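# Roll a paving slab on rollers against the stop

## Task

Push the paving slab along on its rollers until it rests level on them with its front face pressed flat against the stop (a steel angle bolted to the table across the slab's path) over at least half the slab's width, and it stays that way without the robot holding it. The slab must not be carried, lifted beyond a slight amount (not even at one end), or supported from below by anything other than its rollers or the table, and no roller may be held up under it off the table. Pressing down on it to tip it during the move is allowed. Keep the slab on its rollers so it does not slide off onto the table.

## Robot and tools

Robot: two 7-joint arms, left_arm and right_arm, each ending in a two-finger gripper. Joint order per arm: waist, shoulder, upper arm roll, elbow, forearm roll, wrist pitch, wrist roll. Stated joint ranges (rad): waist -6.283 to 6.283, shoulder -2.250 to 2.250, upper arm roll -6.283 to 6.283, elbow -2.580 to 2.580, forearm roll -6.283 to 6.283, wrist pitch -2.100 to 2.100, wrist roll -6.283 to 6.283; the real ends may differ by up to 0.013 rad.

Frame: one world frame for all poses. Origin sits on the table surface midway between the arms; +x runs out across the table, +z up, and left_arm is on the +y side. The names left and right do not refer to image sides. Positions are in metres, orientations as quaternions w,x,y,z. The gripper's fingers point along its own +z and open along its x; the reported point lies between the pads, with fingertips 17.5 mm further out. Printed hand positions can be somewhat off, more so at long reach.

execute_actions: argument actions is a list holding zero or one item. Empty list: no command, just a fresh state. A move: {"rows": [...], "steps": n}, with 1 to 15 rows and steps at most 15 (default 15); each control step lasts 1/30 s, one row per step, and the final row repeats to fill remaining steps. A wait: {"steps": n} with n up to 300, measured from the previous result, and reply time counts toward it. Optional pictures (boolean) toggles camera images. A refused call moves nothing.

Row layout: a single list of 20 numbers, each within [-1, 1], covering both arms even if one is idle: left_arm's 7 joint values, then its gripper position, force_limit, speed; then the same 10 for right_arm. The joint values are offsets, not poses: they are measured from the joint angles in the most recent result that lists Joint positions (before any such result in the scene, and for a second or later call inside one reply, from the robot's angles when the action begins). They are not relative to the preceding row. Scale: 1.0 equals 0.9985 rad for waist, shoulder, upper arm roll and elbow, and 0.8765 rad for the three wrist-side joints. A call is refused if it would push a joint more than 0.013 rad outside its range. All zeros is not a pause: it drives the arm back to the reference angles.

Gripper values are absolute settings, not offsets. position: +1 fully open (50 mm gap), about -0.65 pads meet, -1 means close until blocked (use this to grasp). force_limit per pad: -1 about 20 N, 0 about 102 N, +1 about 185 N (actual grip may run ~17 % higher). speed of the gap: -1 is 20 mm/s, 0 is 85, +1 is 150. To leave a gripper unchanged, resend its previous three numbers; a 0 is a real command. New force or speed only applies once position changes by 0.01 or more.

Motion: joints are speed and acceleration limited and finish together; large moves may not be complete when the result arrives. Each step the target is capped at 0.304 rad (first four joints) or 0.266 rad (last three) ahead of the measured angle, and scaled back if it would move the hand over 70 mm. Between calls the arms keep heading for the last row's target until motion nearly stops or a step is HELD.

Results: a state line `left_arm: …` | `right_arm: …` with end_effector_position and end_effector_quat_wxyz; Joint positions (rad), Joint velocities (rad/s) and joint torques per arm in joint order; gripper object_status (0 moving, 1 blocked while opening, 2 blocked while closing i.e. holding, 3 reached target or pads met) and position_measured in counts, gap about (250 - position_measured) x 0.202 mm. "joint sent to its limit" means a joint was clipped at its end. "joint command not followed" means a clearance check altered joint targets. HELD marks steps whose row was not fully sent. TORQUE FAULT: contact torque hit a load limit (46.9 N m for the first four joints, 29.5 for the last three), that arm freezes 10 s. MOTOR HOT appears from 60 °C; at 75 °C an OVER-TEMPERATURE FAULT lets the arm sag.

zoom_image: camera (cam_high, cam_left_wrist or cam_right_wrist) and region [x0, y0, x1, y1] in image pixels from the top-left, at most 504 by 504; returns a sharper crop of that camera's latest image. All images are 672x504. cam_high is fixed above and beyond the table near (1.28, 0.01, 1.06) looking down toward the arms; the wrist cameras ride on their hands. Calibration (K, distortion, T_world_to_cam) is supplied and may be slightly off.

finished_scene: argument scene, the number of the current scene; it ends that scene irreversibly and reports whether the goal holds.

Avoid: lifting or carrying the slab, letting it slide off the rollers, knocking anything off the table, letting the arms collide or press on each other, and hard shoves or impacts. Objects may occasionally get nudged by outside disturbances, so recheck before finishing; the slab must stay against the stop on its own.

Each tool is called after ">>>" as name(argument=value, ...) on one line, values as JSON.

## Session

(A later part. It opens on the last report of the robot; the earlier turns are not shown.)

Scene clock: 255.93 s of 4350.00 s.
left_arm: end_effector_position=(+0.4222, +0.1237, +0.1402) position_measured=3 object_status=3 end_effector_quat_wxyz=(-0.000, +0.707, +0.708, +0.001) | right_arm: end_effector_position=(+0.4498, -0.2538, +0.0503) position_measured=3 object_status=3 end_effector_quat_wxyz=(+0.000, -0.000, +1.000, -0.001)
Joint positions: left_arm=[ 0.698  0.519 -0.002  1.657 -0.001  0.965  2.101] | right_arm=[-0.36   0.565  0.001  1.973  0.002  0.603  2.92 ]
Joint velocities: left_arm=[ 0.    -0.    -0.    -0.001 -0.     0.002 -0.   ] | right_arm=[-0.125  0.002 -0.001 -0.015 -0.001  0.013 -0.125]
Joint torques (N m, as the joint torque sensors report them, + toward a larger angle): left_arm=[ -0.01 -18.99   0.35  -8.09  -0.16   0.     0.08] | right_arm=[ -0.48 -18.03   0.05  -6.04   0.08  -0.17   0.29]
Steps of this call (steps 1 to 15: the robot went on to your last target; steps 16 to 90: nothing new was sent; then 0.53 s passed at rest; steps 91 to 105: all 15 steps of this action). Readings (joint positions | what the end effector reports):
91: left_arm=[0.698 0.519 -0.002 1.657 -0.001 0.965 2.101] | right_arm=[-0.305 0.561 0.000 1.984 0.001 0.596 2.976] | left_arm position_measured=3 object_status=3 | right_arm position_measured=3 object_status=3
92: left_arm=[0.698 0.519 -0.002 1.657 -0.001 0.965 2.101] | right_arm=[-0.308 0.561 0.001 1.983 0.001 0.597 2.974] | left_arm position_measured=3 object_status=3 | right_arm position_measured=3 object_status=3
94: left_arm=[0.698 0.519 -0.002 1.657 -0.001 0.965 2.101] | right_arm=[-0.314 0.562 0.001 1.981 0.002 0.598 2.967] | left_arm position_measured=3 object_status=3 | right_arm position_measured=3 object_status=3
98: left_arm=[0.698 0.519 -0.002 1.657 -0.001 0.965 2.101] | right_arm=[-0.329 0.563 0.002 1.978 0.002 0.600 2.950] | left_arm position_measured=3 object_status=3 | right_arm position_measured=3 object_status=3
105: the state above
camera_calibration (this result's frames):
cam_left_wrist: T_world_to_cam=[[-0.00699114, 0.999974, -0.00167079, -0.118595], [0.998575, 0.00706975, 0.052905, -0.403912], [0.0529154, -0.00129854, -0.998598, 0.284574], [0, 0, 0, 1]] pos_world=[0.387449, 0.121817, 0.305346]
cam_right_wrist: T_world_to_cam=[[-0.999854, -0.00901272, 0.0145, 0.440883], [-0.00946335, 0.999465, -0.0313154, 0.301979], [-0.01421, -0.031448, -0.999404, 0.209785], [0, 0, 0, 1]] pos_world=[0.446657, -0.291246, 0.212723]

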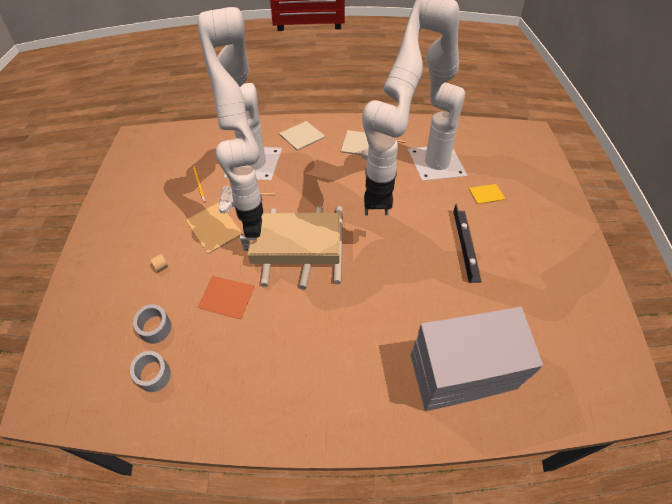

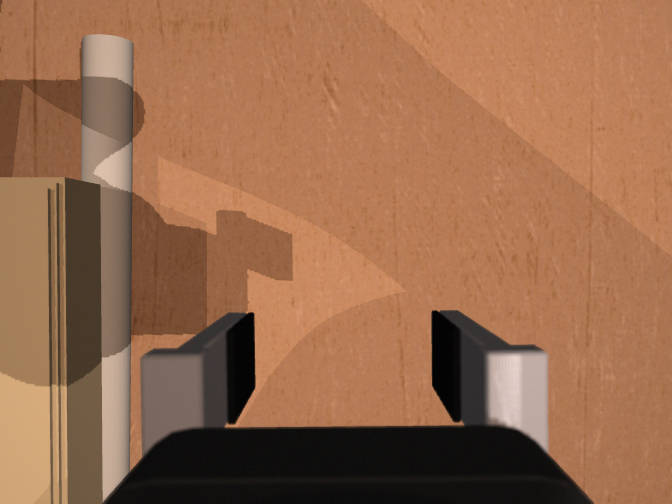

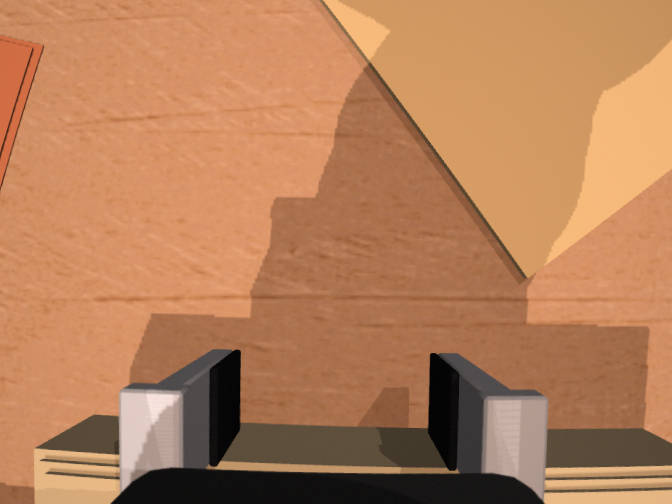

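>>> execute_actions(actions=[{"rows":[
[0,0,0,0,0,0,0,1,0,1,-0.012,0.002,0,-0.003,0,0.002,-0.014,1,0,1],
[0,0,0,0,0,0,0,1,0,1,-0.017,0.002,0,-0.004,0,0.002,-0.019,1,0,1],
[0,0,0,0,0,0,0,1,0,1,-0.022,0.003,0,-0.005,0,0.003,-0.025,1,0,1],
[0,0,0,0,0,0,0,1,0,1,-0.027,0.003,0,-0.007,0,0.004,-0.030,1,0,1],
[0,0,0,0,0,0,0,1,0,1,-0.031,0.004,0,-0.008,0,0.005,-0.036,1,0,1],
[0,0,0,0,0,0,0,1,0,1,-0.036,0.004,0,-0.009,0,0.006,-0.041,1,0,1],
[0,0,0,0,0,0,0,1,0,1,-0.041,0.005,0,-0.010,0,0.006,-0.047,1,0,1],
[0,0,0,0,0,0,0,1,0,1,-0.046,0.006,0,-0.012,0,0.007,-0.052,1,0,1],
[0,0,0,0,0,0,0,1,0,1,-0.051,0.006,0,-0.013,0,0.008,-0.058,1,0,1],
[0,0,0,0,0,0,0,1,0,1,-0.055,0.007,0,-0.014,0,0.009,-0.063,1,0,1],
[0,0,0,0,0,0,0,1,0,1,-0.060,0.008,0,-0.016,0,0.010,-0.068,1,0,1],
[0,0,0,0,0,0,0,1,0,1,-0.065,0.008,0,-0.017,0,0.011,-0.074,1,0,1],
[0,0,0,0,0,0,0,1,0,1,-0.070,0.009,0,-0.018,0,0.012,-0.079,1,0,1],
[0,0,0,0,0,0,0,1,0,1,-0.075,0.010,0,-0.020,0,0.013,-0.085,1,0,1],
[0,0,0,0,0,0,0,1,0,1,-0.079,0.010,0,-0.021,0,0.013,-0.090,1,0,1]]}])

Scene clock: 267.80 s of 4350.00 s.
left_arm: end_effector_position=(+0.4222, +0.1237, +0.1402) position_measured=3 object_status=3 end_effector_quat_wxyz=(-0.000, +0.707, +0.708, +0.001) | right_arm: end_effector_position=(+0.4495, -0.2248, +0.0499) position_measured=3 object_status=3 end_effector_quat_wxyz=(-0.000, -0.000, +1.000, -0.001)
Joint positions: left_arm=[ 0.698  0.519 -0.002  1.657 -0.001  0.965  2.101] | right_arm=[-0.429  0.574  0.001  1.955  0.002  0.613  2.85 ]
Joint velocities: left_arm=[ 0.     0.    -0.    -0.001 -0.    -0.     0.001] | right_arm=[-0.14   0.017 -0.001 -0.041 -0.     0.02  -0.145]
Joint torques (N m, as the joint torque sensors report them, + toward a larger angle): left_arm=[  0.2  -19.02   0.23  -8.28  -0.1   -0.27   0.24] | right_arm=[ -0.54 -18.12  -0.27  -5.91  -0.27  -0.12  -0.15]
Steps of this call (steps 1 to 15: the robot went on to your last target; steps 16 to 90: nothing new was sent; then 8.37 s passed at rest; steps 91 to 105: all 15 steps of this action). Readings (joint positions | what the end effector reports):
91: left_arm=[0.698 0.519 -0.002 1.657 -0.001 0.965 2.101] | right_arm=[-0.369 0.566 0.001 1.972 0.001 0.604 2.912] | left_arm position_measured=3 object_status=3 | right_arm position_measured=3 object_status=3
92: left_arm=[0.698 0.519 -0.002 1.657 -0.001 0.965 2.101] | right_arm=[-0.372 0.567 0.001 1.971 0.002 0.604 2.909] | left_arm position_measured=3 object_status=3 | right_arm position_measured=3 object_status=3
94: left_arm=[0.698 0.519 -0.002 1.657 -0.001 0.965 2.101] | right_arm=[-0.379 0.568 0.002 1.969 0.002 0.605 2.902] | left_arm position_measured=3 object_status=3 | right_arm position_measured=3 object_status=3
98: left_arm=[0.698 0.519 -0.002 1.657 -0.001 0.965 2.101] | right_arm=[-0.396 0.570 0.003 1.964 0.002 0.608 2.883] | left_arm position_measured=3 object_status=3 | right_arm position_measured=3 object_status=3
105: the state above
camera_calibration (this result's frames):
cam_left_wrist: T_world_to_cam=[[-0.00699109, 0.999974, -0.00167234, -0.118594], [0.998574, 0.00706979, 0.0529075, -0.403914], [0.0529179, -0.00130007, -0.998598, 0.284573], [0, 0, 0, 1]] pos_world=[0.38745, 0.121817, 0.305346]
cam_right_wrist: T_world_to_cam=[[-0.999843, -0.00877324, 0.0154029, 0.440837], [-0.00926118, 0.999448, -0.0318981, 0.27296], [-0.0151145, -0.0320357, -0.999372, 0.210591], [0, 0, 0, 1]] pos_world=[0.446478, -0.262195, 0.212376]

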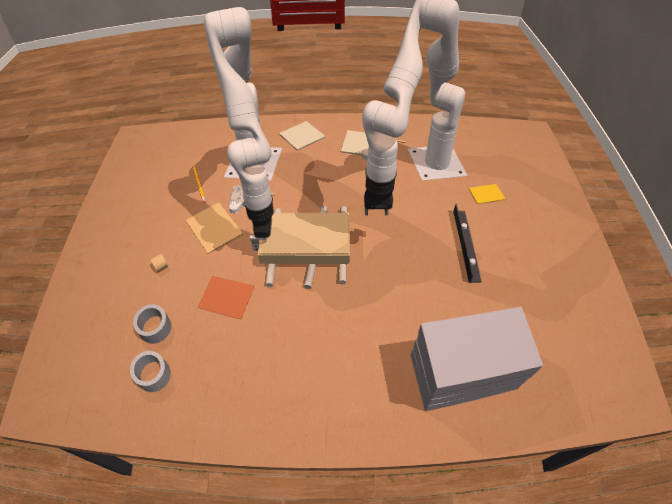

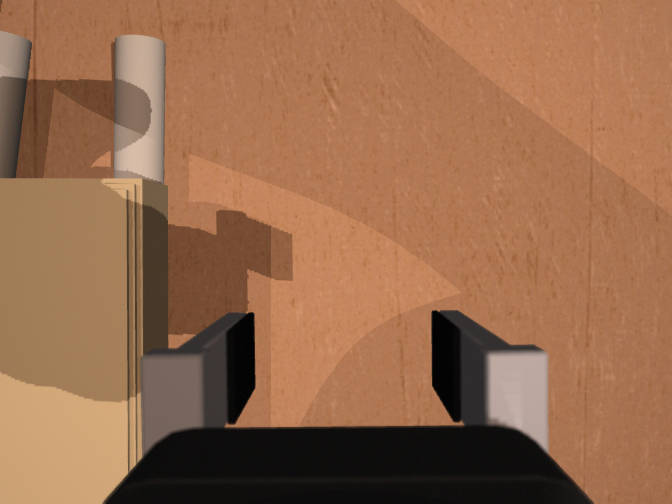

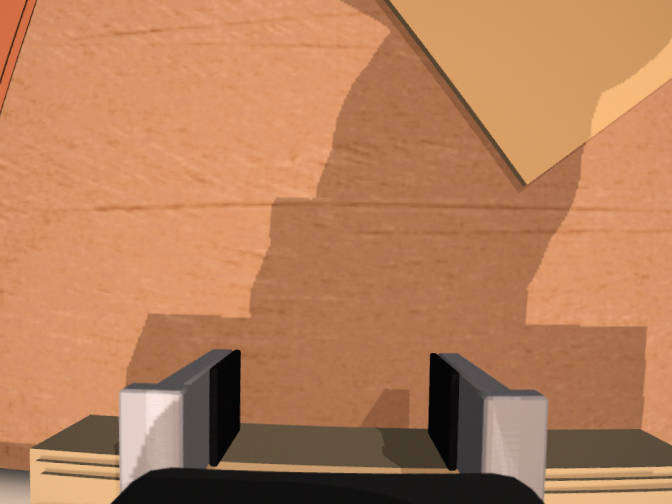

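>>> zoom_image(camera="cam_high", region=[220, 190, 400, 300])

Region (220, 190, 400, 300) of cam_high's 672x504 image, scaled by 2.800, with more detail than that image has.

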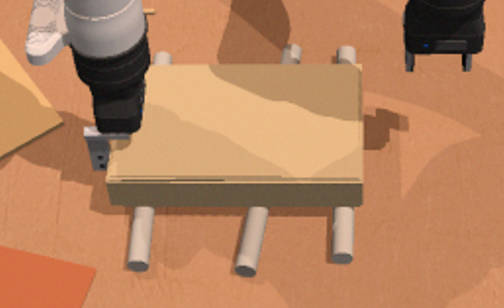

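>>> execute_actions(actions=[{"rows":[
[0.02,0.03,0,-0.035,0,0.007,0.02,1,0,1,-0.013,0.002,0,-0.004,0,0.002,-0.014,1,0,1],
[0.04,0.06,0,-0.07,0,0.014,0.045,1,0,1,-0.017,0.002,0,-0.006,0,0.003,-0.018,1,0,1],
[0.06,0.09,0,-0.107,0,0.02,0.065,1,0,1,-0.021,0.003,0,-0.007,0,0.004,-0.023,1,0,1],
[0.076,0.12,0,-0.142,0,0.027,0.087,1,0,1,-0.024,0.004,0,-0.009,0,0.005,-0.027,1,0,1],
[0.095,0.15,0,-0.178,0,0.033,0.11,1,0,1,-0.028,0.004,0,-0.010,0,0.006,-0.031,1,0,1],
[0.114,0.18,0,-0.213,0,0.04,0.13,1,0,1,-0.032,0.005,0,-0.012,0,0.007,-0.036,1,0,1],
[0.133,0.208,0,-0.249,0,0.047,0.152,1,0,1,-0.036,0.005,0,-0.013,0,0.008,-0.040,1,0,1],
[0.133,0.208,0,-0.249,0,0.047,0.152,1,0,1,-0.040,0.006,0,-0.015,0,0.009,-0.044,1,0,1],
[0.133,0.208,0,-0.249,0,0.047,0.152,1,0,1,-0.043,0.007,0,-0.016,0,0.010,-0.049,1,0,1],
[0.133,0.208,0,-0.249,0,0.047,0.152,1,0,1,-0.047,0.007,0,-0.018,0,0.011,-0.053,1,0,1],
[0.133,0.208,0,-0.249,0,0.047,0.152,1,0,1,-0.051,0.008,0,-0.019,0,0.012,-0.058,1,0,1],
[0.133,0.208,0,-0.249,0,0.047,0.152,1,0,1,-0.055,0.009,0,-0.021,0,0.013,-0.062,1,0,1],
[0.133,0.208,0,-0.249,0,0.047,0.152,1,0,1,-0.059,0.010,0,-0.022,0,0.014,-0.066,1,0,1],
[0.133,0.208,0,-0.249,0,0.047,0.152,1,0,1,-0.063,0.010,0,-0.024,0,0.015,-0.071,1,0,1],
[0.133,0.208,0,-0.249,0,0.047,0.152,1,0,1,-0.067,0.011,0,-0.025,0,0.016,-0.075,1,0,1]]}])

Scene clock: 279.67 s of 4350.00 s.
left_arm: end_effector_position=(+0.4469, +0.0267, +0.1025) position_measured=3 object_status=3 end_effector_quat_wxyz=(+0.002, +0.706, +0.708, +0.001) | right_arm: end_effector_position=(+0.4497, -0.1995, +0.0500) position_measured=3 object_status=3 end_effector_quat_wxyz=(+0.000, +0.000, +1.000, -0.001)
Joint positions: left_arm=[ 0.828  0.721 -0.001  1.41  -0.001  1.005  2.234] | right_arm=[-0.488  0.584  0.002  1.932  0.002  0.626  2.791]
Joint velocities: left_arm=[ 0.022  0.029 -0.024 -0.039 -0.013  0.016  0.005] | right_arm=[-0.121  0.018 -0.004 -0.045 -0.001  0.025 -0.115]
Joint torques (N m, as the joint torque sensors report them, + toward a larger angle): left_arm=[ -0.28 -22.14   0.02  -7.91  -0.11   0.14  -0.22] | right_arm=[ -0.62 -18.45   0.21  -5.42  -0.22  -0.08   0.12]
Steps of this call (steps 1 to 15: the robot went on to your last target; steps 16 to 90: nothing new was sent; then 8.37 s passed at rest; steps 91 to 105: all 15 steps of this action). Readings (joint positions | what the end effector reports):
91: left_arm=[0.699 0.521 -0.003 1.656 -0.001 0.965 2.101] | right_arm=[-0.440 0.576 0.001 1.952 0.002 0.614 2.840] | left_arm position_measured=3 object_status=3 | right_arm position_measured=3 object_status=3
92: left_arm=[0.703 0.526 -0.004 1.650 -0.002 0.967 2.104] | right_arm=[-0.442 0.576 0.002 1.951 0.002 0.615 2.839] | left_arm position_measured=3 object_status=3 | right_arm position_measured=3 object_status=3
94: left_arm=[0.720 0.552 -0.004 1.623 -0.002 0.972 2.117] | right_arm=[-0.448 0.577 0.002 1.949 0.002 0.616 2.833] | left_arm position_measured=3 object_status=3 | right_arm position_measured=3 object_status=3
98: left_arm=[0.777 0.644 -0.003 1.514 -0.002 0.989 2.177] | right_arm=[-0.462 0.579 0.003 1.943 0.003 0.620 2.818] | left_arm position_measured=3 object_status=3 | right_arm position_measured=3 object_status=3
105: the state above
camera_calibration (this result's frames):
cam_left_wrist: T_world_to_cam=[[-0.00930967, 0.999943, -0.00526297, -0.0200551], [0.998404, 0.00958828, 0.0556571, -0.426164], [0.0557044, -0.00473642, -0.998436, 0.244369], [0, 0, 0, 1]] pos_world=[0.411685, 0.0252976, 0.2676]
cam_right_wrist: T_world_to_cam=[[-0.99985, -0.00871415, 0.0149378, 0.441352], [-0.00919251, 0.999437, -0.03226, 0.247621], [-0.0146483, -0.0323925, -0.999368, 0.211217], [0, 0, 0, 1]] pos_world=[0.446656, -0.236794, 0.212478]

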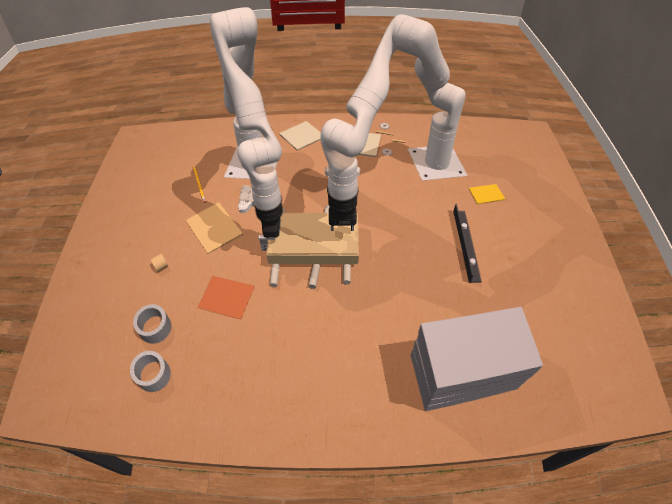

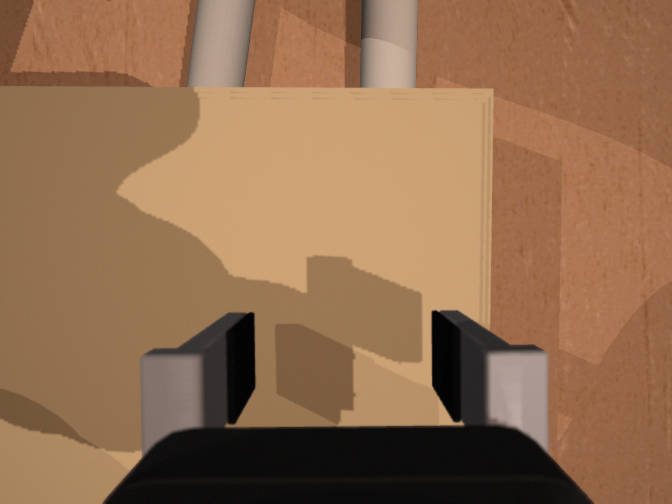

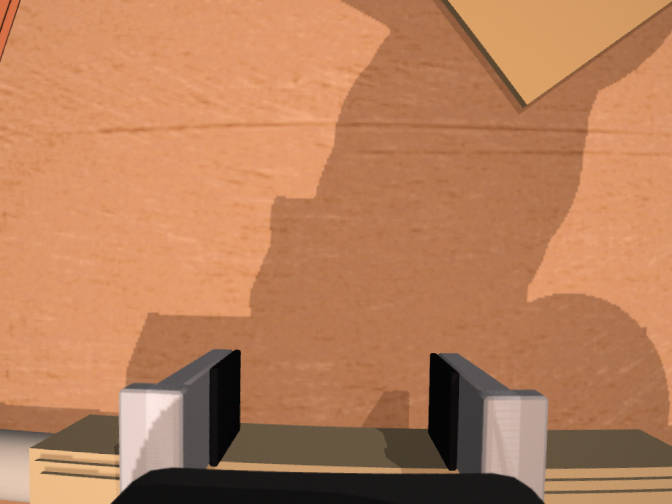

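>>> execute_actions(actions=[{"rows":[
[0.003,0.012,0,0.003,0,-0.01,0,1,0,1,-0.008,0.001,0,-0.003,0,0.001,-0.008,1,0,1],
[0.003,0.018,0,0.008,0,-0.022,0,1,0,1,-0.008,0.001,0,-0.003,0,0.001,-0.008,1,0,1],
[0.003,0.024,0,0.012,0,-0.034,0,1,0,1,-0.008,0.001,0,-0.003,0,0.001,-0.008,1,0,1],
[0.003,0.030,0,0.016,0,-0.046,0,1,0,1,-0.008,0.001,0,-0.003,0,0.001,-0.008,1,0,1],
[0.003,0.036,0,0.021,0,-0.059,0,1,0,1,-0.008,0.001,0,-0.003,0,0.001,-0.008,1,0,1]],"steps":15}])

Scene clock: 283.17 s of 4350.00 s.
left_arm: end_effector_position=(+0.4462, +0.0227, +0.0844) position_measured=3 object_status=3 end_effector_quat_wxyz=(+0.005, +0.707, +0.707, +0.000) | right_arm: end_effector_position=(+0.4500, -0.1959, +0.0501) position_measured=3 object_status=3 end_effector_quat_wxyz=(+0.001, -0.000, +1.000, -0.001)
Joint positions: left_arm=[0.832 0.746 0.001 1.428 0.    0.958 2.234] | right_arm=[-0.496  0.585  0.002  1.929  0.002  0.626  2.784]
Joint velocities: left_arm=[ 0.001 -0.    -0.     0.001 -0.    -0.001 -0.001] | right_arm=[ 0.    -0.    -0.001  0.    -0.    -0.001 -0.   ]
Joint torques (N m, as the joint torque sensors report them, + toward a larger angle): left_arm=[ -0.85 -13.89  -0.8   -5.54  -0.72  -2.17   0.05] | right_arm=[ -0.12 -18.18   0.09  -5.33   0.19  -0.04   0.27]
Steps of this call (steps 1 to 15: the robot went on to your last target; steps 16 to 90: nothing new was sent; steps 91 to 105: all 15 steps of this action). Readings (joint positions | what the end effector reports):
91: left_arm=[0.831 0.728 -0.002 1.409 -0.001 1.005 2.234] | right_arm=[-0.496 0.585 0.002 1.930 0.002 0.627 2.784] | left_arm position_measured=3 object_status=3 | right_arm position_measured=3 object_status=3
92: left_arm=[0.831 0.731 -0.002 1.411 -0.001 1.000 2.234] | right_arm=[-0.496 0.585 0.002 1.930 0.002 0.627 2.784] | left_arm position_measured=3 object_status=3 | right_arm position_measured=3 object_status=3
94: left_arm=[0.831 0.741 -0.001 1.418 -0.001 0.985 2.234] | right_arm=[-0.496 0.585 0.002 1.929 0.002 0.626 2.784] | left_arm position_measured=3 object_status=3 | right_arm position_measured=3 object_status=3
98: left_arm=[0.831 0.746 0.000 1.428 0.000 0.961 2.234] | right_arm=[-0.496 0.585 0.002 1.929 0.002 0.626 2.784] | left_arm position_measured=3 object_status=3 | right_arm position_measured=3 object_status=3
105: the state above
camera_calibration (this result's frames):
cam_left_wrist: T_world_to_cam=[[-0.00449402, 0.999936, -0.0103523, -0.0178606], [0.998281, 0.00509105, 0.0583865, -0.424421], [0.0584355, -0.0100721, -0.99824, 0.225209], [0, 0, 0, 1]] pos_world=[0.410451, 0.0222886, 0.249408]
cam_right_wrist: T_world_to_cam=[[-0.999857, -0.00969615, 0.0138636, 0.441469], [-0.0101341, 0.99944, -0.0318787, 0.244417], [-0.0135468, -0.0320147, -0.999396, 0.211043], [0, 0, 0, 1]] pos_world=[0.446742, -0.233243, 0.212587]

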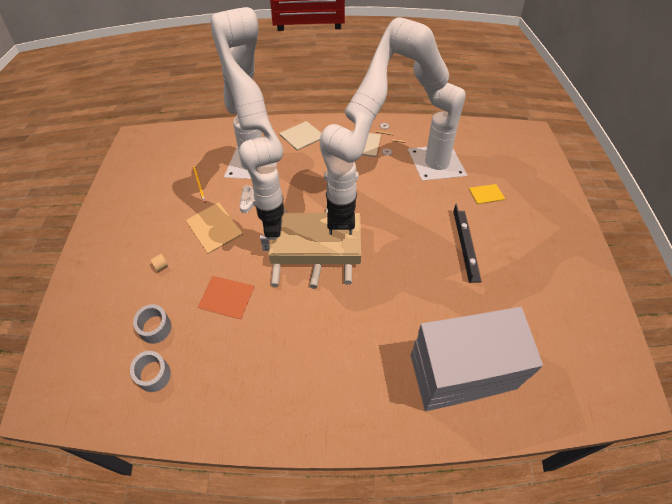

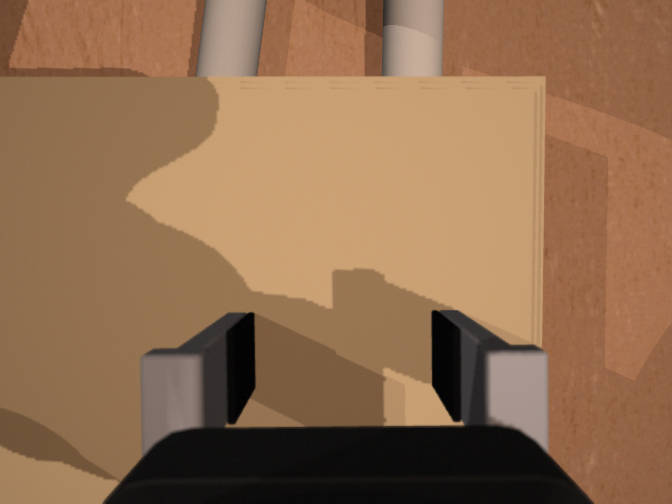

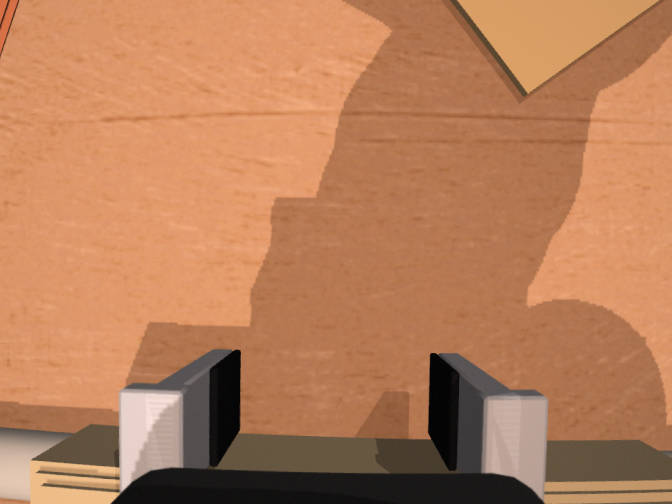

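>>> execute_actions(actions=[{"rows":[
[0,-0.002,0,-0.006,0,0.02,0,1,0,1,0,0,0,0,0,0,0,1,0,1],
[0,-0.002,0,-0.006,0,0.02,0,1,0,1,0,0,0,0,0,0,0,1,0,1],
[0,-0.002,0,-0.006,0,0.02,0,1,0,1,-0.003,0.001,0,-0.002,0,0.001,-0.004,1,0,1],
[0,-0.002,0,-0.006,0,0.02,0,1,0,1,-0.007,0.002,0,-0.004,0,0.002,-0.008,1,0,1],
[0,-0.002,0,-0.006,0,0.02,0,1,0,1,-0.011,0.003,0,-0.006,0,0.004,-0.013,1,0,1],
[0,-0.002,0,-0.006,0,0.02,0,1,0,1,-0.016,0.004,0,-0.008,0,0.005,-0.018,1,0,1],
[0,-0.002,0,-0.006,0,0.02,0,1,0,1,-0.021,0.005,0,-0.010,0,0.007,-0.024,1,0,1],
[0,-0.002,0,-0.006,0,0.02,0,1,0,1,-0.026,0.006,0,-0.013,0,0.009,-0.030,1,0,1],
[0,-0.002,0,-0.006,0,0.02,0,1,0,1,-0.031,0.007,0,-0.015,0,0.010,-0.035,1,0,1],
[0,-0.002,0,-0.006,0,0.02,0,1,0,1,-0.036,0.008,0,-0.018,0,0.012,-0.041,1,0,1],
[0,-0.002,0,-0.006,0,0.02,0,1,0,1,-0.041,0.009,0,-0.020,0,0.014,-0.047,1,0,1],
[0,-0.002,0,-0.006,0,0.02,0,1,0,1,-0.046,0.010,0,-0.023,0,0.015,-0.052,1,0,1],
[0,-0.002,0,-0.006,0,0.02,0,1,0,1,-0.050,0.011,0,-0.025,0,0.017,-0.057,1,0,1],
[0,-0.002,0,-0.006,0,0.02,0,1,0,1,-0.054,0.012,0,-0.027,0,0.018,-0.062,1,0,1]],"steps":15}])

Scene clock: 288.43 s of 4350.00 s.
left_arm: end_effector_position=(+0.4443, +0.0241, +0.0873) position_measured=3 object_status=3 end_effector_quat_wxyz=(+0.000, +0.707, +0.707, -0.000) | right_arm: end_effector_position=(+0.4500, -0.1736, +0.0501) position_measured=3 object_status=3 end_effector_quat_wxyz=(+0.000, +0.000, +1.000, -0.001)
Joint positions: left_arm=[0.832 0.744 0.001 1.422 0.    0.975 2.234] | right_arm=[-0.545  0.596  0.002  1.905  0.002  0.641  2.734]
Joint velocities: left_arm=[-0.     0.001  0.    -0.    -0.    -0.001  0.   ] | right_arm=[-0.088  0.019 -0.02  -0.052 -0.008  0.024 -0.108]
Joint torques (N m, as the joint torque sensors report them, + toward a larger angle): left_arm=[  0.06 -23.07   0.74  -7.99  -0.11  -0.07   0.05] | right_arm=[  1.03 -18.81   0.68  -5.62   0.    -0.13  -0.04]
Steps of this call (steps 1 to 15: the robot went on to your last target; steps 16 to 90: nothing new was sent; then 1.77 s passed at rest; steps 91 to 105: all 15 steps of this action). Readings (joint positions | what the end effector reports):
91: left_arm=[0.832 0.745 0.001 1.428 0.000 0.958 2.234] | right_arm=[-0.496 0.585 0.002 1.929 0.002 0.626 2.784] | left_arm position_measured=3 object_status=3 | right_arm position_measured=3 object_status=3
92: left_arm=[0.833 0.742 0.001 1.426 0.000 0.964 2.234] | right_arm=[-0.496 0.585 0.002 1.929 0.002 0.626 2.784] | left_arm position_measured=3 object_status=3 | right_arm position_measured=3 object_status=3
94: left_arm=[0.833 0.740 0.001 1.422 0.000 0.973 2.234] | right_arm=[-0.499 0.586 0.003 1.928 0.002 0.627 2.782] | left_arm position_measured=3 object_status=3 | right_arm position_measured=3 object_status=3
98: left_arm=[0.832 0.743 0.001 1.422 0.000 0.975 2.234] | right_arm=[-0.513 0.589 0.004 1.921 0.003 0.632 2.767] | left_arm position_measured=3 object_status=3 | right_arm position_measured=3 object_status=3
105: the state above
camera_calibration (this result's frames):
cam_left_wrist: T_world_to_cam=[[-0.00452442, 0.99998, -0.00447871, -0.0197841], [0.998689, 0.00474686, 0.0509694, -0.422271], [0.0509897, -0.00424223, -0.99869, 0.231387], [0, 0, 0, 1]] pos_world=[0.40983, 0.0227698, 0.252518]
cam_right_wrist: T_world_to_cam=[[-0.999857, -0.00867046, 0.0144906, 0.441872], [-0.00913162, 0.999444, -0.0320675, 0.221723], [-0.0142045, -0.0321953, -0.999381, 0.212009], [0, 0, 0, 1]] pos_world=[0.446845, -0.210943, 0.212585]

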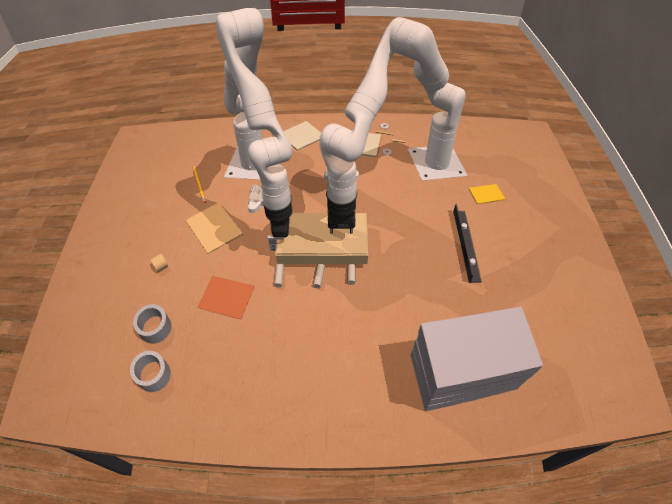

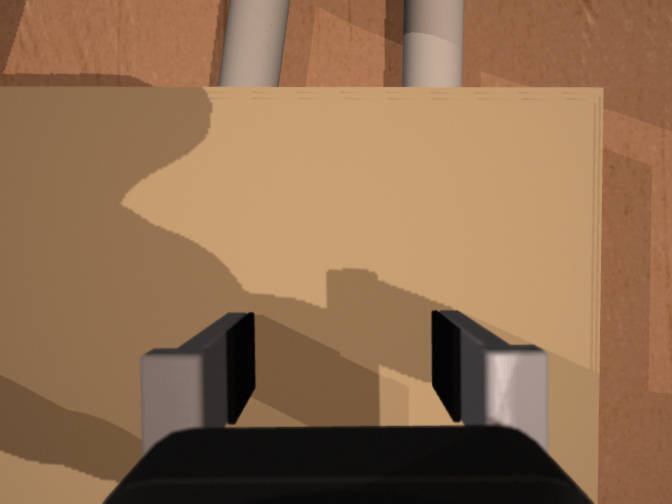

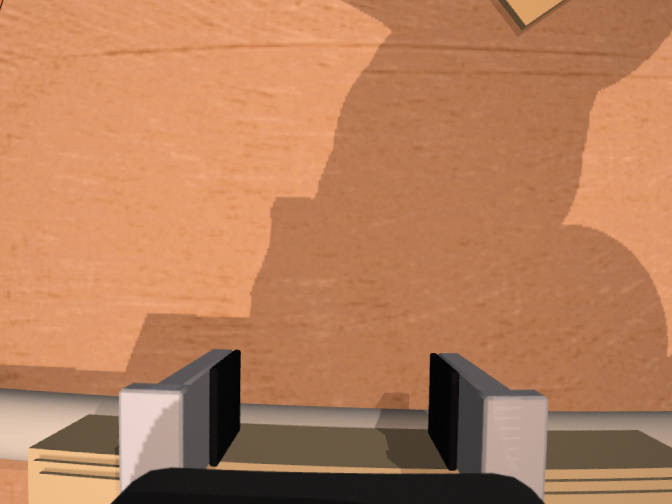

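>>> execute_actions(actions=[{"rows":[
[0,0,0,0,0,0,0,1,0,1,-0.008,0.002,0,-0.005,0,0.002,-0.009,1,0,1],
[0,0,0,0,0,0,0,1,0,1,-0.012,0.003,0,-0.007,0,0.004,-0.013,1,0,1],
[0,0,0,0,0,0,0,1,0,1,-0.016,0.004,0,-0.010,0,0.005,-0.018,1,0,1],
[0,0,0,0,0,0,0,1,0,1,-0.020,0.005,0,-0.012,0,0.007,-0.023,1,0,1],
[0,0,0,0,0,0,0,1,0,1,-0.025,0.006,0,-0.015,0,0.009,-0.028,1,0,1],
[0,0,0,0,0,0,0,1,0,1,-0.029,0.007,0,-0.017,0,0.010,-0.032,1,0,1],
[0,0,0,0,0,0,0,1,0,1,-0.033,0.008,0,-0.020,0,0.012,-0.037,1,0,1],
[0,0,0,0,0,0,0,1,0,1,-0.038,0.010,0,-0.022,0,0.014,-0.042,1,0,1],
[0,0,0,0,0,0,0,1,0,1,-0.042,0.011,0,-0.025,0,0.016,-0.047,1,0,1],
[0,0,0,0,0,0,0,1,0,1,-0.046,0.012,0,-0.028,0,0.017,-0.052,1,0,1],
[0,0,0,0,0,0,0,1,0,1,-0.051,0.013,0,-0.030,0,0.019,-0.057,1,0,1],
[0,0,0,0,0,0,0,1,0,1,-0.055,0.014,0,-0.033,0,0.021,-0.062,1,0,1],
[0,0,0,0,0,0,0,1,0,1,-0.059,0.015,0,-0.036,0,0.022,-0.067,1,0,1],
[0,0,0,0,0,0,0,1,0,1,-0.064,0.017,0,-0.038,0,0.024,-0.072,1,0,1],
[0,0,0,0,0,0,0,1,0,1,-0.068,0.018,0,-0.041,0,0.026,-0.076,1,0,1]]}])

Scene clock: 292.47 s of 4350.00 s.
left_arm: end_effector_position=(+0.4443, +0.0241, +0.0873) position_measured=3 object_status=3 end_effector_quat_wxyz=(+0.000, +0.707, +0.707, -0.000) | right_arm: end_effector_position=(+0.4504, -0.1456, +0.0502) position_measured=3 object_status=3 end_effector_quat_wxyz=(+0.001, +0.000, +1.000, -0.001)
Joint positions: left_arm=[0.832 0.744 0.001 1.422 0.    0.975 2.234] | right_arm=[-0.604  0.612  0.002  1.869  0.002  0.661  2.675]
Joint velocities: left_arm=[-0.    -0.    -0.    -0.001 -0.     0.    -0.001] | right_arm=[-0.137  0.041 -0.009 -0.079 -0.003  0.047 -0.124]
Joint torques (N m, as the joint torque sensors report them, + toward a larger angle): left_arm=[  0.05 -22.79   0.49  -8.12  -0.17  -0.14   0.16] | right_arm=[ -0.01 -18.96   0.15  -5.82   0.17  -0.08   0.27]
Steps of this call (steps 1 to 15: the robot went on to your last target; steps 16 to 90: nothing new was sent; then 0.53 s passed at rest; steps 91 to 105: all 15 steps of this action). Readings (joint positions | what the end effector reports):
91: left_arm=[0.832 0.744 0.001 1.422 0.000 0.975 2.234] | right_arm=[-0.551 0.597 0.002 1.902 0.002 0.642 2.729] | left_arm position_measured=3 object_status=3 | right_arm position_measured=3 object_status=3
92: left_arm=[0.832 0.744 0.001 1.422 0.000 0.975 2.234] | right_arm=[-0.553 0.598 0.002 1.901 0.002 0.643 2.728] | left_arm position_measured=3 object_status=3 | right_arm position_measured=3 object_status=3
94: left_arm=[0.832 0.744 0.001 1.422 0.000 0.975 2.234] | right_arm=[-0.559 0.600 0.002 1.897 0.002 0.645 2.722] | left_arm position_measured=3 object_status=3 | right_arm position_measured=3 object_status=3
98: left_arm=[0.832 0.744 0.001 1.422 0.000 0.975 2.234] | right_arm=[-0.574 0.604 0.003 1.887 0.003 0.651 2.705] | left_arm position_measured=3 object_status=3 | right_arm position_measured=3 object_status=3
105: the state above
camera_calibration (this result's frames):
cam_left_wrist: T_world_to_cam=[[-0.00452431, 0.99998, -0.0044815, -0.0197825], [0.998689, 0.00474691, 0.0509725, -0.422273], [0.0509927, -0.00424501, -0.99869, 0.231386], [0, 0, 0, 1]] pos_world=[0.409831, 0.0227689, 0.252518]
cam_right_wrist: T_world_to_cam=[[-0.999868, -0.00860108, 0.0138163, 0.442515], [-0.00904031, 0.999445, -0.0320495, 0.193714], [-0.013533, -0.0321701, -0.999391, 0.212707], [0, 0, 0, 1]] pos_world=[0.447086, -0.182958, 0.212672]

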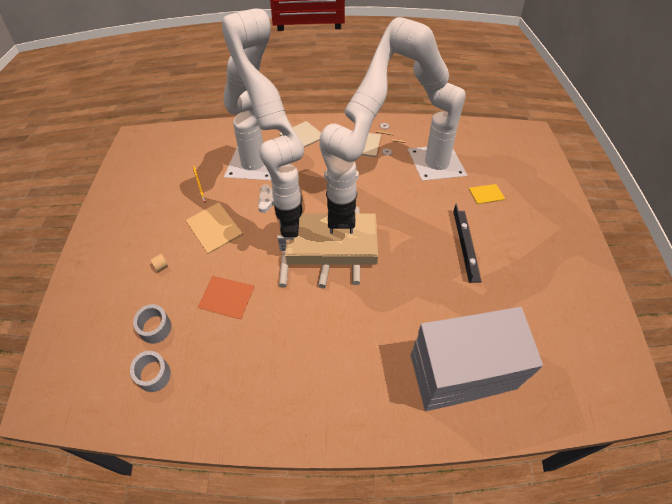

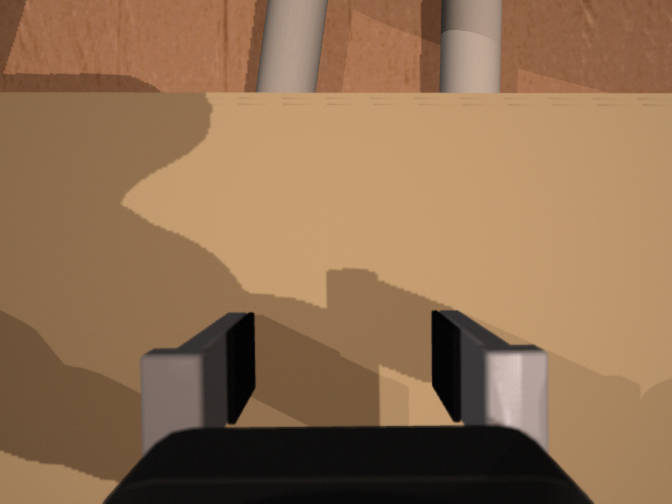

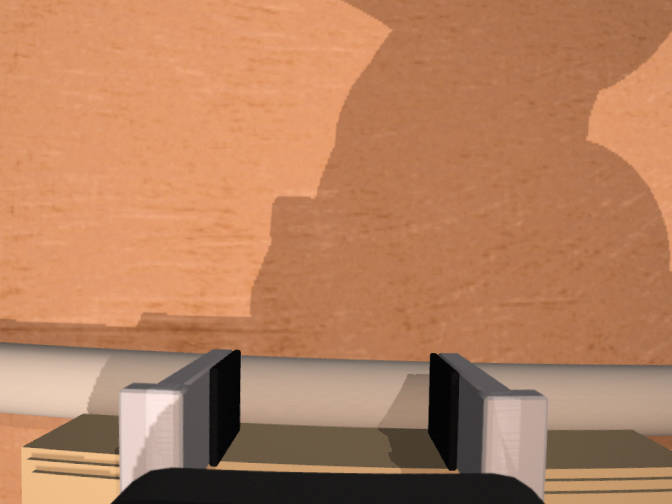

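>>> execute_actions(actions=[{"rows":[
[0,0,0,0,0,0,0,1,0,1,-0.012,0.003,0,-0.007,0,0.004,-0.013,1,0,1],
[0,0,0,0,0,0,0,1,0,1,-0.015,0.004,0,-0.010,0,0.006,-0.016,1,0,1],
[0,0,0,0,0,0,0,1,0,1,-0.019,0.005,0,-0.012,0,0.007,-0.020,1,0,1],
[0,0,0,0,0,0,0,1,0,1,-0.022,0.007,0,-0.015,0,0.009,-0.024,1,0,1],
[0,0,0,0,0,0,0,1,0,1,-0.025,0.008,0,-0.017,0,0.010,-0.028,1,0,1],
[0,-0.02,0,-0.02,0,0.05,0,1,0,1,-0.029,0.009,0,-0.020,0,0.012,-0.032,1,0,1],
[0,-0.04,0,-0.04,0,0.10,0,1,0,1,-0.032,0.010,0,-0.022,0,0.013,-0.035,1,0,1],
[0,-0.064,0,-0.065,0,0.148,0,1,0,1,-0.035,0.011,0,-0.025,0,0.015,-0.039,1,0,1],
[-0.05,-0.064,0,-0.065,0,0.148,-0.057,1,0,1,-0.039,0.012,0,-0.027,0,0.017,-0.043,1,0,1],
[-0.10,-0.064,0,-0.065,0,0.148,-0.114,1,0,1,-0.042,0.013,0,-0.030,0,0.018,-0.047,1,0,1],
[-0.15,-0.064,0,-0.065,0,0.148,-0.17,1,0,1,-0.045,0.015,0,-0.032,0,0.020,-0.050,1,0,1],
[-0.20,-0.064,0,-0.065,0,0.148,-0.228,1,0,1,-0.049,0.016,0,-0.035,0,0.021,-0.054,1,0,1],
[-0.25,-0.064,0,-0.065,0,0.148,-0.28,1,0,1,-0.052,0.017,0,-0.037,0,0.023,-0.058,1,0,1],
[-0.29,-0.064,0,-0.065,0,0.148,-0.29,1,0,1,-0.055,0.018,0,-0.040,0,0.025,-0.062,1,0,1],
[-0.29,-0.064,0,-0.065,0,0.148,-0.29,1,0,1,-0.058,0.019,0,-0.042,0,0.026,-0.065,1,0,1]]}])

Scene clock: 300.60 s of 4350.00 s.
left_arm: end_effector_position=(+0.4770, +0.0658, +0.1360) position_measured=3 object_status=3 end_effector_quat_wxyz=(-0.000, +0.705, +0.709, -0.002) | right_arm: end_effector_position=(+0.4507, -0.1210, +0.0501) position_measured=3 object_status=3 end_effector_quat_wxyz=(+0.001, +0.001, +1.000, -0.002)
Joint positions: left_arm=[0.731 0.685 0.004 1.361 0.002 1.096 2.142] | right_arm=[-0.656  0.629  0.004  1.831  0.003  0.681  2.624]
Joint velocities: left_arm=[-0.798 -0.019 -0.065 -0.021 -0.032  0.031 -0.712] | right_arm=[-0.091  0.031 -0.005 -0.075 -0.005  0.037 -0.096]
Joint torques (N m, as the joint torque sensors report them, + toward a larger angle): left_arm=[ -0.23 -22.65   0.79  -8.38   0.2    0.     0.17] | right_arm=[ -0.96 -19.74  -1.13  -6.05  -0.45   0.23   0.09]
Steps of this call (steps 1 to 15: the robot went on to your last target; steps 16 to 90: nothing new was sent; then 4.63 s passed at rest; steps 91 to 105: all 15 steps of this action). Readings (joint positions | what the end effector reports):
91: left_arm=[0.832 0.744 0.001 1.422 0.000 0.975 2.234] | right_arm=[-0.614 0.614 0.002 1.863 0.002 0.664 2.667] | left_arm position_measured=3 object_status=3 | right_arm position_measured=3 object_status=3
92: left_arm=[0.832 0.744 0.001 1.422 0.000 0.975 2.234] | right_arm=[-0.616 0.615 0.003 1.862 0.002 0.664 2.665] | left_arm position_measured=3 object_status=3 | right_arm position_measured=3 object_status=3
94: left_arm=[0.832 0.744 0.001 1.422 0.000 0.975 2.234] | right_arm=[-0.621 0.617 0.003 1.858 0.002 0.666 2.660] | left_arm position_measured=3 object_status=3 | right_arm position_measured=3 object_status=3
98: left_arm=[0.832 0.728 0.001 1.409 0.000 1.007 2.234] | right_arm=[-0.634 0.621 0.002 1.849 0.002 0.671 2.647] | left_arm position_measured=3 object_status=3 | right_arm position_measured=3 object_status=3
105: the state above
camera_calibration (this result's frames):
cam_left_wrist: T_world_to_cam=[[-0.0112475, 0.999917, -0.00631145, -0.0576305], [0.998776, 0.0115383, 0.048102, -0.457692], [0.0481708, -0.0057627, -0.998822, 0.280021], [0, 0, 0, 1]] pos_world=[0.442995, 0.0645203, 0.301343]
cam_right_wrist: T_world_to_cam=[[-0.999881, -0.00756575, 0.0134673, 0.44325], [-0.00801387, 0.999405, -0.0335384, 0.168657], [-0.0132055, -0.0336424, -0.999347, 0.213006], [0, 0, 0, 1]] pos_world=[0.447362, -0.158037, 0.212554]

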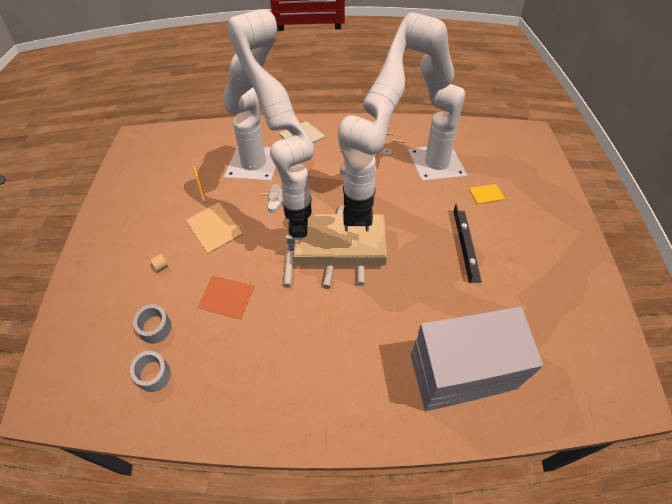

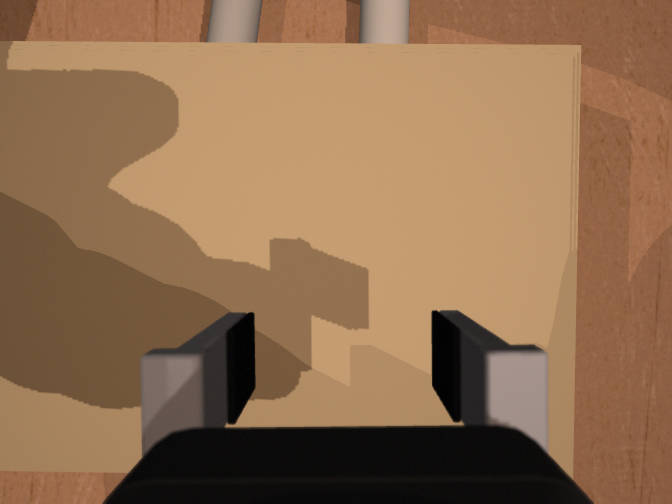

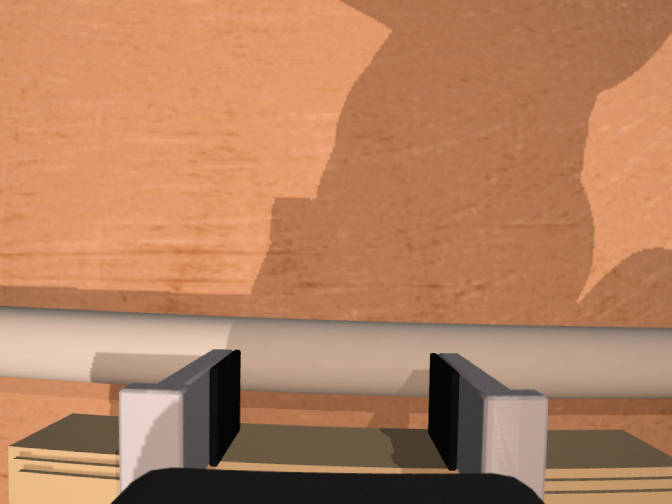

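>>> execute_actions(actions=[{"rows":[
[-0.5,0,0,0,0,0,0,1,0,1,-0.009,0.003,0,-0.007,0,0.005,-0.010,1,0,1],
[-0.6,0,0,0,0,0,0,1,0,1,-0.012,0.005,0,-0.010,0,0.007,-0.014,1,0,1],
[-0.7,0,0,0,0,0,0,1,0,1,-0.016,0.006,0,-0.014,0,0.009,-0.018,1,0,1],
[-0.8,0,0,0,0,0,0,1,0,1,-0.020,0.008,0,-0.017,0,0.011,-0.023,1,0,1],
[-0.9,0,0,0,0,0,0,1,0,1,-0.024,0.009,0,-0.021,0,0.014,-0.027,1,0,1],
[-1,0,0,0,0,0,0,1,0,1,-0.028,0.011,0,-0.024,0,0.016,-0.032,1,0,1],
[-1,0,0,0,0,0,0,1,0,1,-0.032,0.012,0,-0.027,0,0.018,-0.036,1,0,1],
[-1,0,0,0,0,0,0,1,0,1,-0.036,0.014,0,-0.031,0,0.020,-0.041,1,0,1],
[-1,0,0,0,0,0,0,1,0,1,-0.040,0.015,0,-0.034,0,0.023,-0.045,1,0,1],
[-1,0,0,0,0,0,0,1,0,1,-0.044,0.017,0,-0.038,0,0.025,-0.050,1,0,1],
[-1,0,0,0,0,0,0,1,0,1,-0.048,0.018,0,-0.041,0,0.027,-0.054,1,0,1],
[-1,0,0,0,0,0,0,1,0,1,-0.052,0.020,0,-0.045,0,0.030,-0.059,1,0,1],
[-1,0,0,0,0,0,0,1,0,1,-0.056,0.021,0,-0.048,0,0.032,-0.063,1,0,1],
[-1,0,0,0,0,0,0,1,0,1,-0.059,0.023,0,-0.052,0,0.034,-0.067,1,0,1],
[-1,0,0,0,0,0,0,1,0,1,-0.062,0.024,0,-0.055,0,0.036,-0.071,1,0,1]]}])

Scene clock: 308.90 s of 4350.00 s.
left_arm: end_effector_position=(+0.5775, +0.3193, +0.1370) position_measured=3 object_status=3 end_effector_quat_wxyz=(+0.001, +0.517, +0.856, -0.002) | right_arm: end_effector_position=(+0.4507, -0.0922, +0.0501) position_measured=3 object_status=3 end_effector_quat_wxyz=(+0.001, +0.001, +1.000, -0.002)
Joint positions: left_arm=[0.208 0.684 0.004 1.36  0.002 1.098 2.097] | right_arm=[-0.711  0.651  0.004  1.783  0.003  0.71   2.568]
Joint velocities: left_arm=[-0.82   0.005 -0.     0.003 -0.    -0.008  0.146] | right_arm=[-0.104  0.044 -0.008 -0.106 -0.003  0.055 -0.11 ]
Joint torques (N m, as the joint torque sensors report them, + toward a larger angle): left_arm=[  0.   -22.74   0.59  -8.66  -0.08   0.1    0.14] | right_arm=[  0.27 -20.33   0.37  -6.44  -0.2    0.    -0.06]
Steps of this call (steps 1 to 30: the robot went on to your last target; steps 31 to 90: nothing new was sent; then 4.80 s passed at rest; steps 91 to 105: all 15 steps of this action). Readings (joint positions | what the end effector reports):
91: left_arm=[0.541 0.680 0.001 1.358 0.001 1.105 1.980] | right_arm=[-0.663 0.631 0.003 1.826 0.002 0.684 2.618] | left_arm position_measured=3 object_status=3 | right_arm position_measured=3 object_status=3
92: left_arm=[0.535 0.680 0.003 1.358 0.002 1.105 1.983] | right_arm=[-0.665 0.632 0.003 1.825 0.003 0.685 2.616] | left_arm position_measured=3 object_status=3 | right_arm position_measured=3 object_status=3
94: left_arm=[0.506 0.680 0.006 1.358 0.002 1.104 1.997] | right_arm=[-0.670 0.635 0.004 1.820 0.003 0.688 2.610] | left_arm position_measured=3 object_status=3 | right_arm position_measured=3 object_status=3
98: left_arm=[0.399 0.682 0.004 1.359 0.001 1.101 2.046] | right_arm=[-0.683 0.640 0.006 1.808 0.004 0.696 2.595] | left_arm position_measured=3 object_status=3 | right_arm position_measured=3 object_status=3
105: the state above
camera_calibration (this result's frames):
cam_left_wrist: T_world_to_cam=[[-0.470044, 0.882616, -0.00693668, -0.00749571], [0.88142, 0.469792, 0.0489265, -0.639671], [0.0464421, 0.0168835, -0.998778, 0.27143], [0, 0, 0, 1]] pos_world=[0.54769, 0.302545, 0.302343]
cam_right_wrist: T_world_to_cam=[[-0.999877, -0.00679357, 0.0141232, 0.443447], [-0.00727716, 0.999379, -0.0344767, 0.139613], [-0.0138802, -0.0345752, -0.999306, 0.214227], [0, 0, 0, 1]] pos_world=[0.447382, -0.129107, 0.212629]

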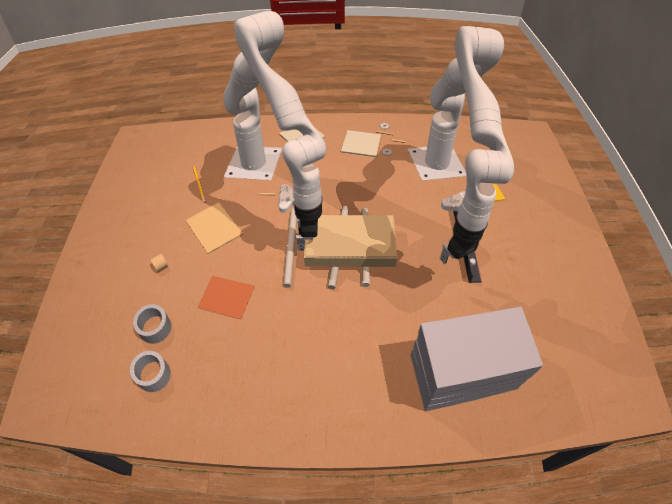

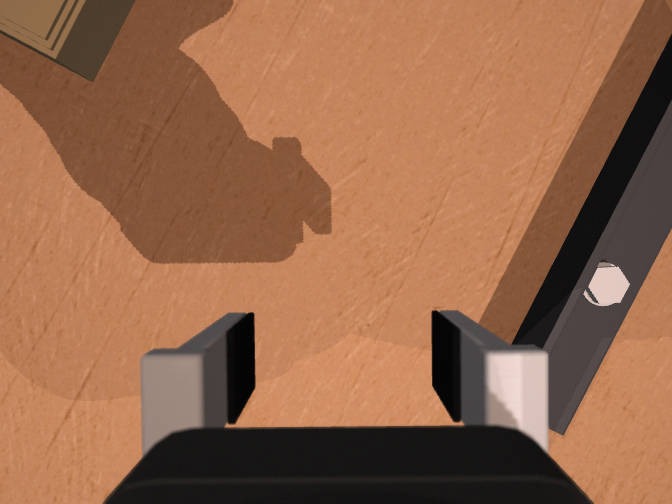

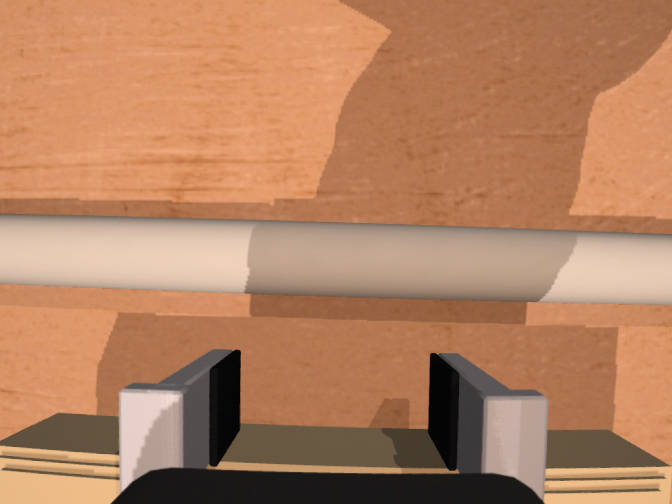

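>>> execute_actions(actions=[{"rows":[
[-0.6,0,0,0,0,0,0,1,0,1,0.148,-0.03,0,0.007,0,0.022,-0.15,1,0,1],
[-0.6,0,0,0,0,0,0,1,0,1,0.148,-0.03,0,0.007,0,0.022,-0.25,1,0,1],
[-0.6,0,0,0,0,0,0,1,0,1,0.148,-0.028,0,0.007,0,0.02,-0.4,1,0,1],
[-0.6,0,0,0,0,0,0,1,0,1,0.148,-0.026,0,0.007,0,0.019,-1,1,0,1]],"steps":15}], pictures=false)

Scene clock: 315.27 s of 4350.00 s.
left_arm: end_effector_position=(+0.5213, +0.6235, +0.1370) position_measured=3 object_status=3 end_effector_quat_wxyz=(+0.001, +0.242, +0.970, -0.002) | right_arm: end_effector_position=(+0.4605, -0.1459, +0.0597) position_measured=3 object_status=3 end_effector_quat_wxyz=(+0.002, +0.298, +0.955, -0.002)
Joint positions: left_arm=[-0.39   0.684  0.004  1.36   0.002  1.098  2.097] | right_arm=[-0.574  0.627  0.005  1.789  0.003  0.726  2.101]
Joint velocities: left_arm=[-0.012 -0.     0.    -0.    -0.001  0.002 -0.   ] | right_arm=[ 0.078 -0.014 -0.004  0.006 -0.001  0.006 -1.216]
Joint torques (N m, as the joint torque sensors report them, + toward a larger angle): left_arm=[  0.26 -22.67   0.58  -8.58   0.03  -0.03  -0.01] | right_arm=[ -0.79 -19.45   0.62  -6.52  -0.06  -0.15  -0.12]
Steps of this call (steps 1 to 45: the robot went on to your last target; steps 46 to 110: nothing new was sent; then 2.20 s passed at rest; steps 111 to 125: all 15 steps of this action). Readings (joint positions | what the end effector reports):
111: left_arm=[-0.269 0.685 0.005 1.361 0.002 1.096 2.142] | right_arm=[-0.716 0.653 0.003 1.777 0.003 0.713 2.561] | left_arm position_measured=3 object_status=3 | right_arm position_measured=3 object_status=3
112: left_arm=[-0.275 0.685 0.006 1.361 0.003 1.097 2.140] | right_arm=[-0.709 0.651 0.002 1.777 0.002 0.713 2.557] | left_arm position_measured=3 object_status=3 | right_arm position_measured=3 object_status=3
114: left_arm=[-0.304 0.684 0.009 1.361 0.003 1.097 2.130] | right_arm=[-0.680 0.645 0.000 1.779 0.002 0.716 2.530] | left_arm position_measured=3 object_status=3 | right_arm position_measured=3 object_status=3
118: left_arm=[-0.378 0.684 0.001 1.360 0.000 1.098 2.102] | right_arm=[-0.617 0.634 0.005 1.785 0.004 0.722 2.386] | left_arm position_measured=3 object_status=3 | right_arm position_measured=3 object_status=3
125: the state above


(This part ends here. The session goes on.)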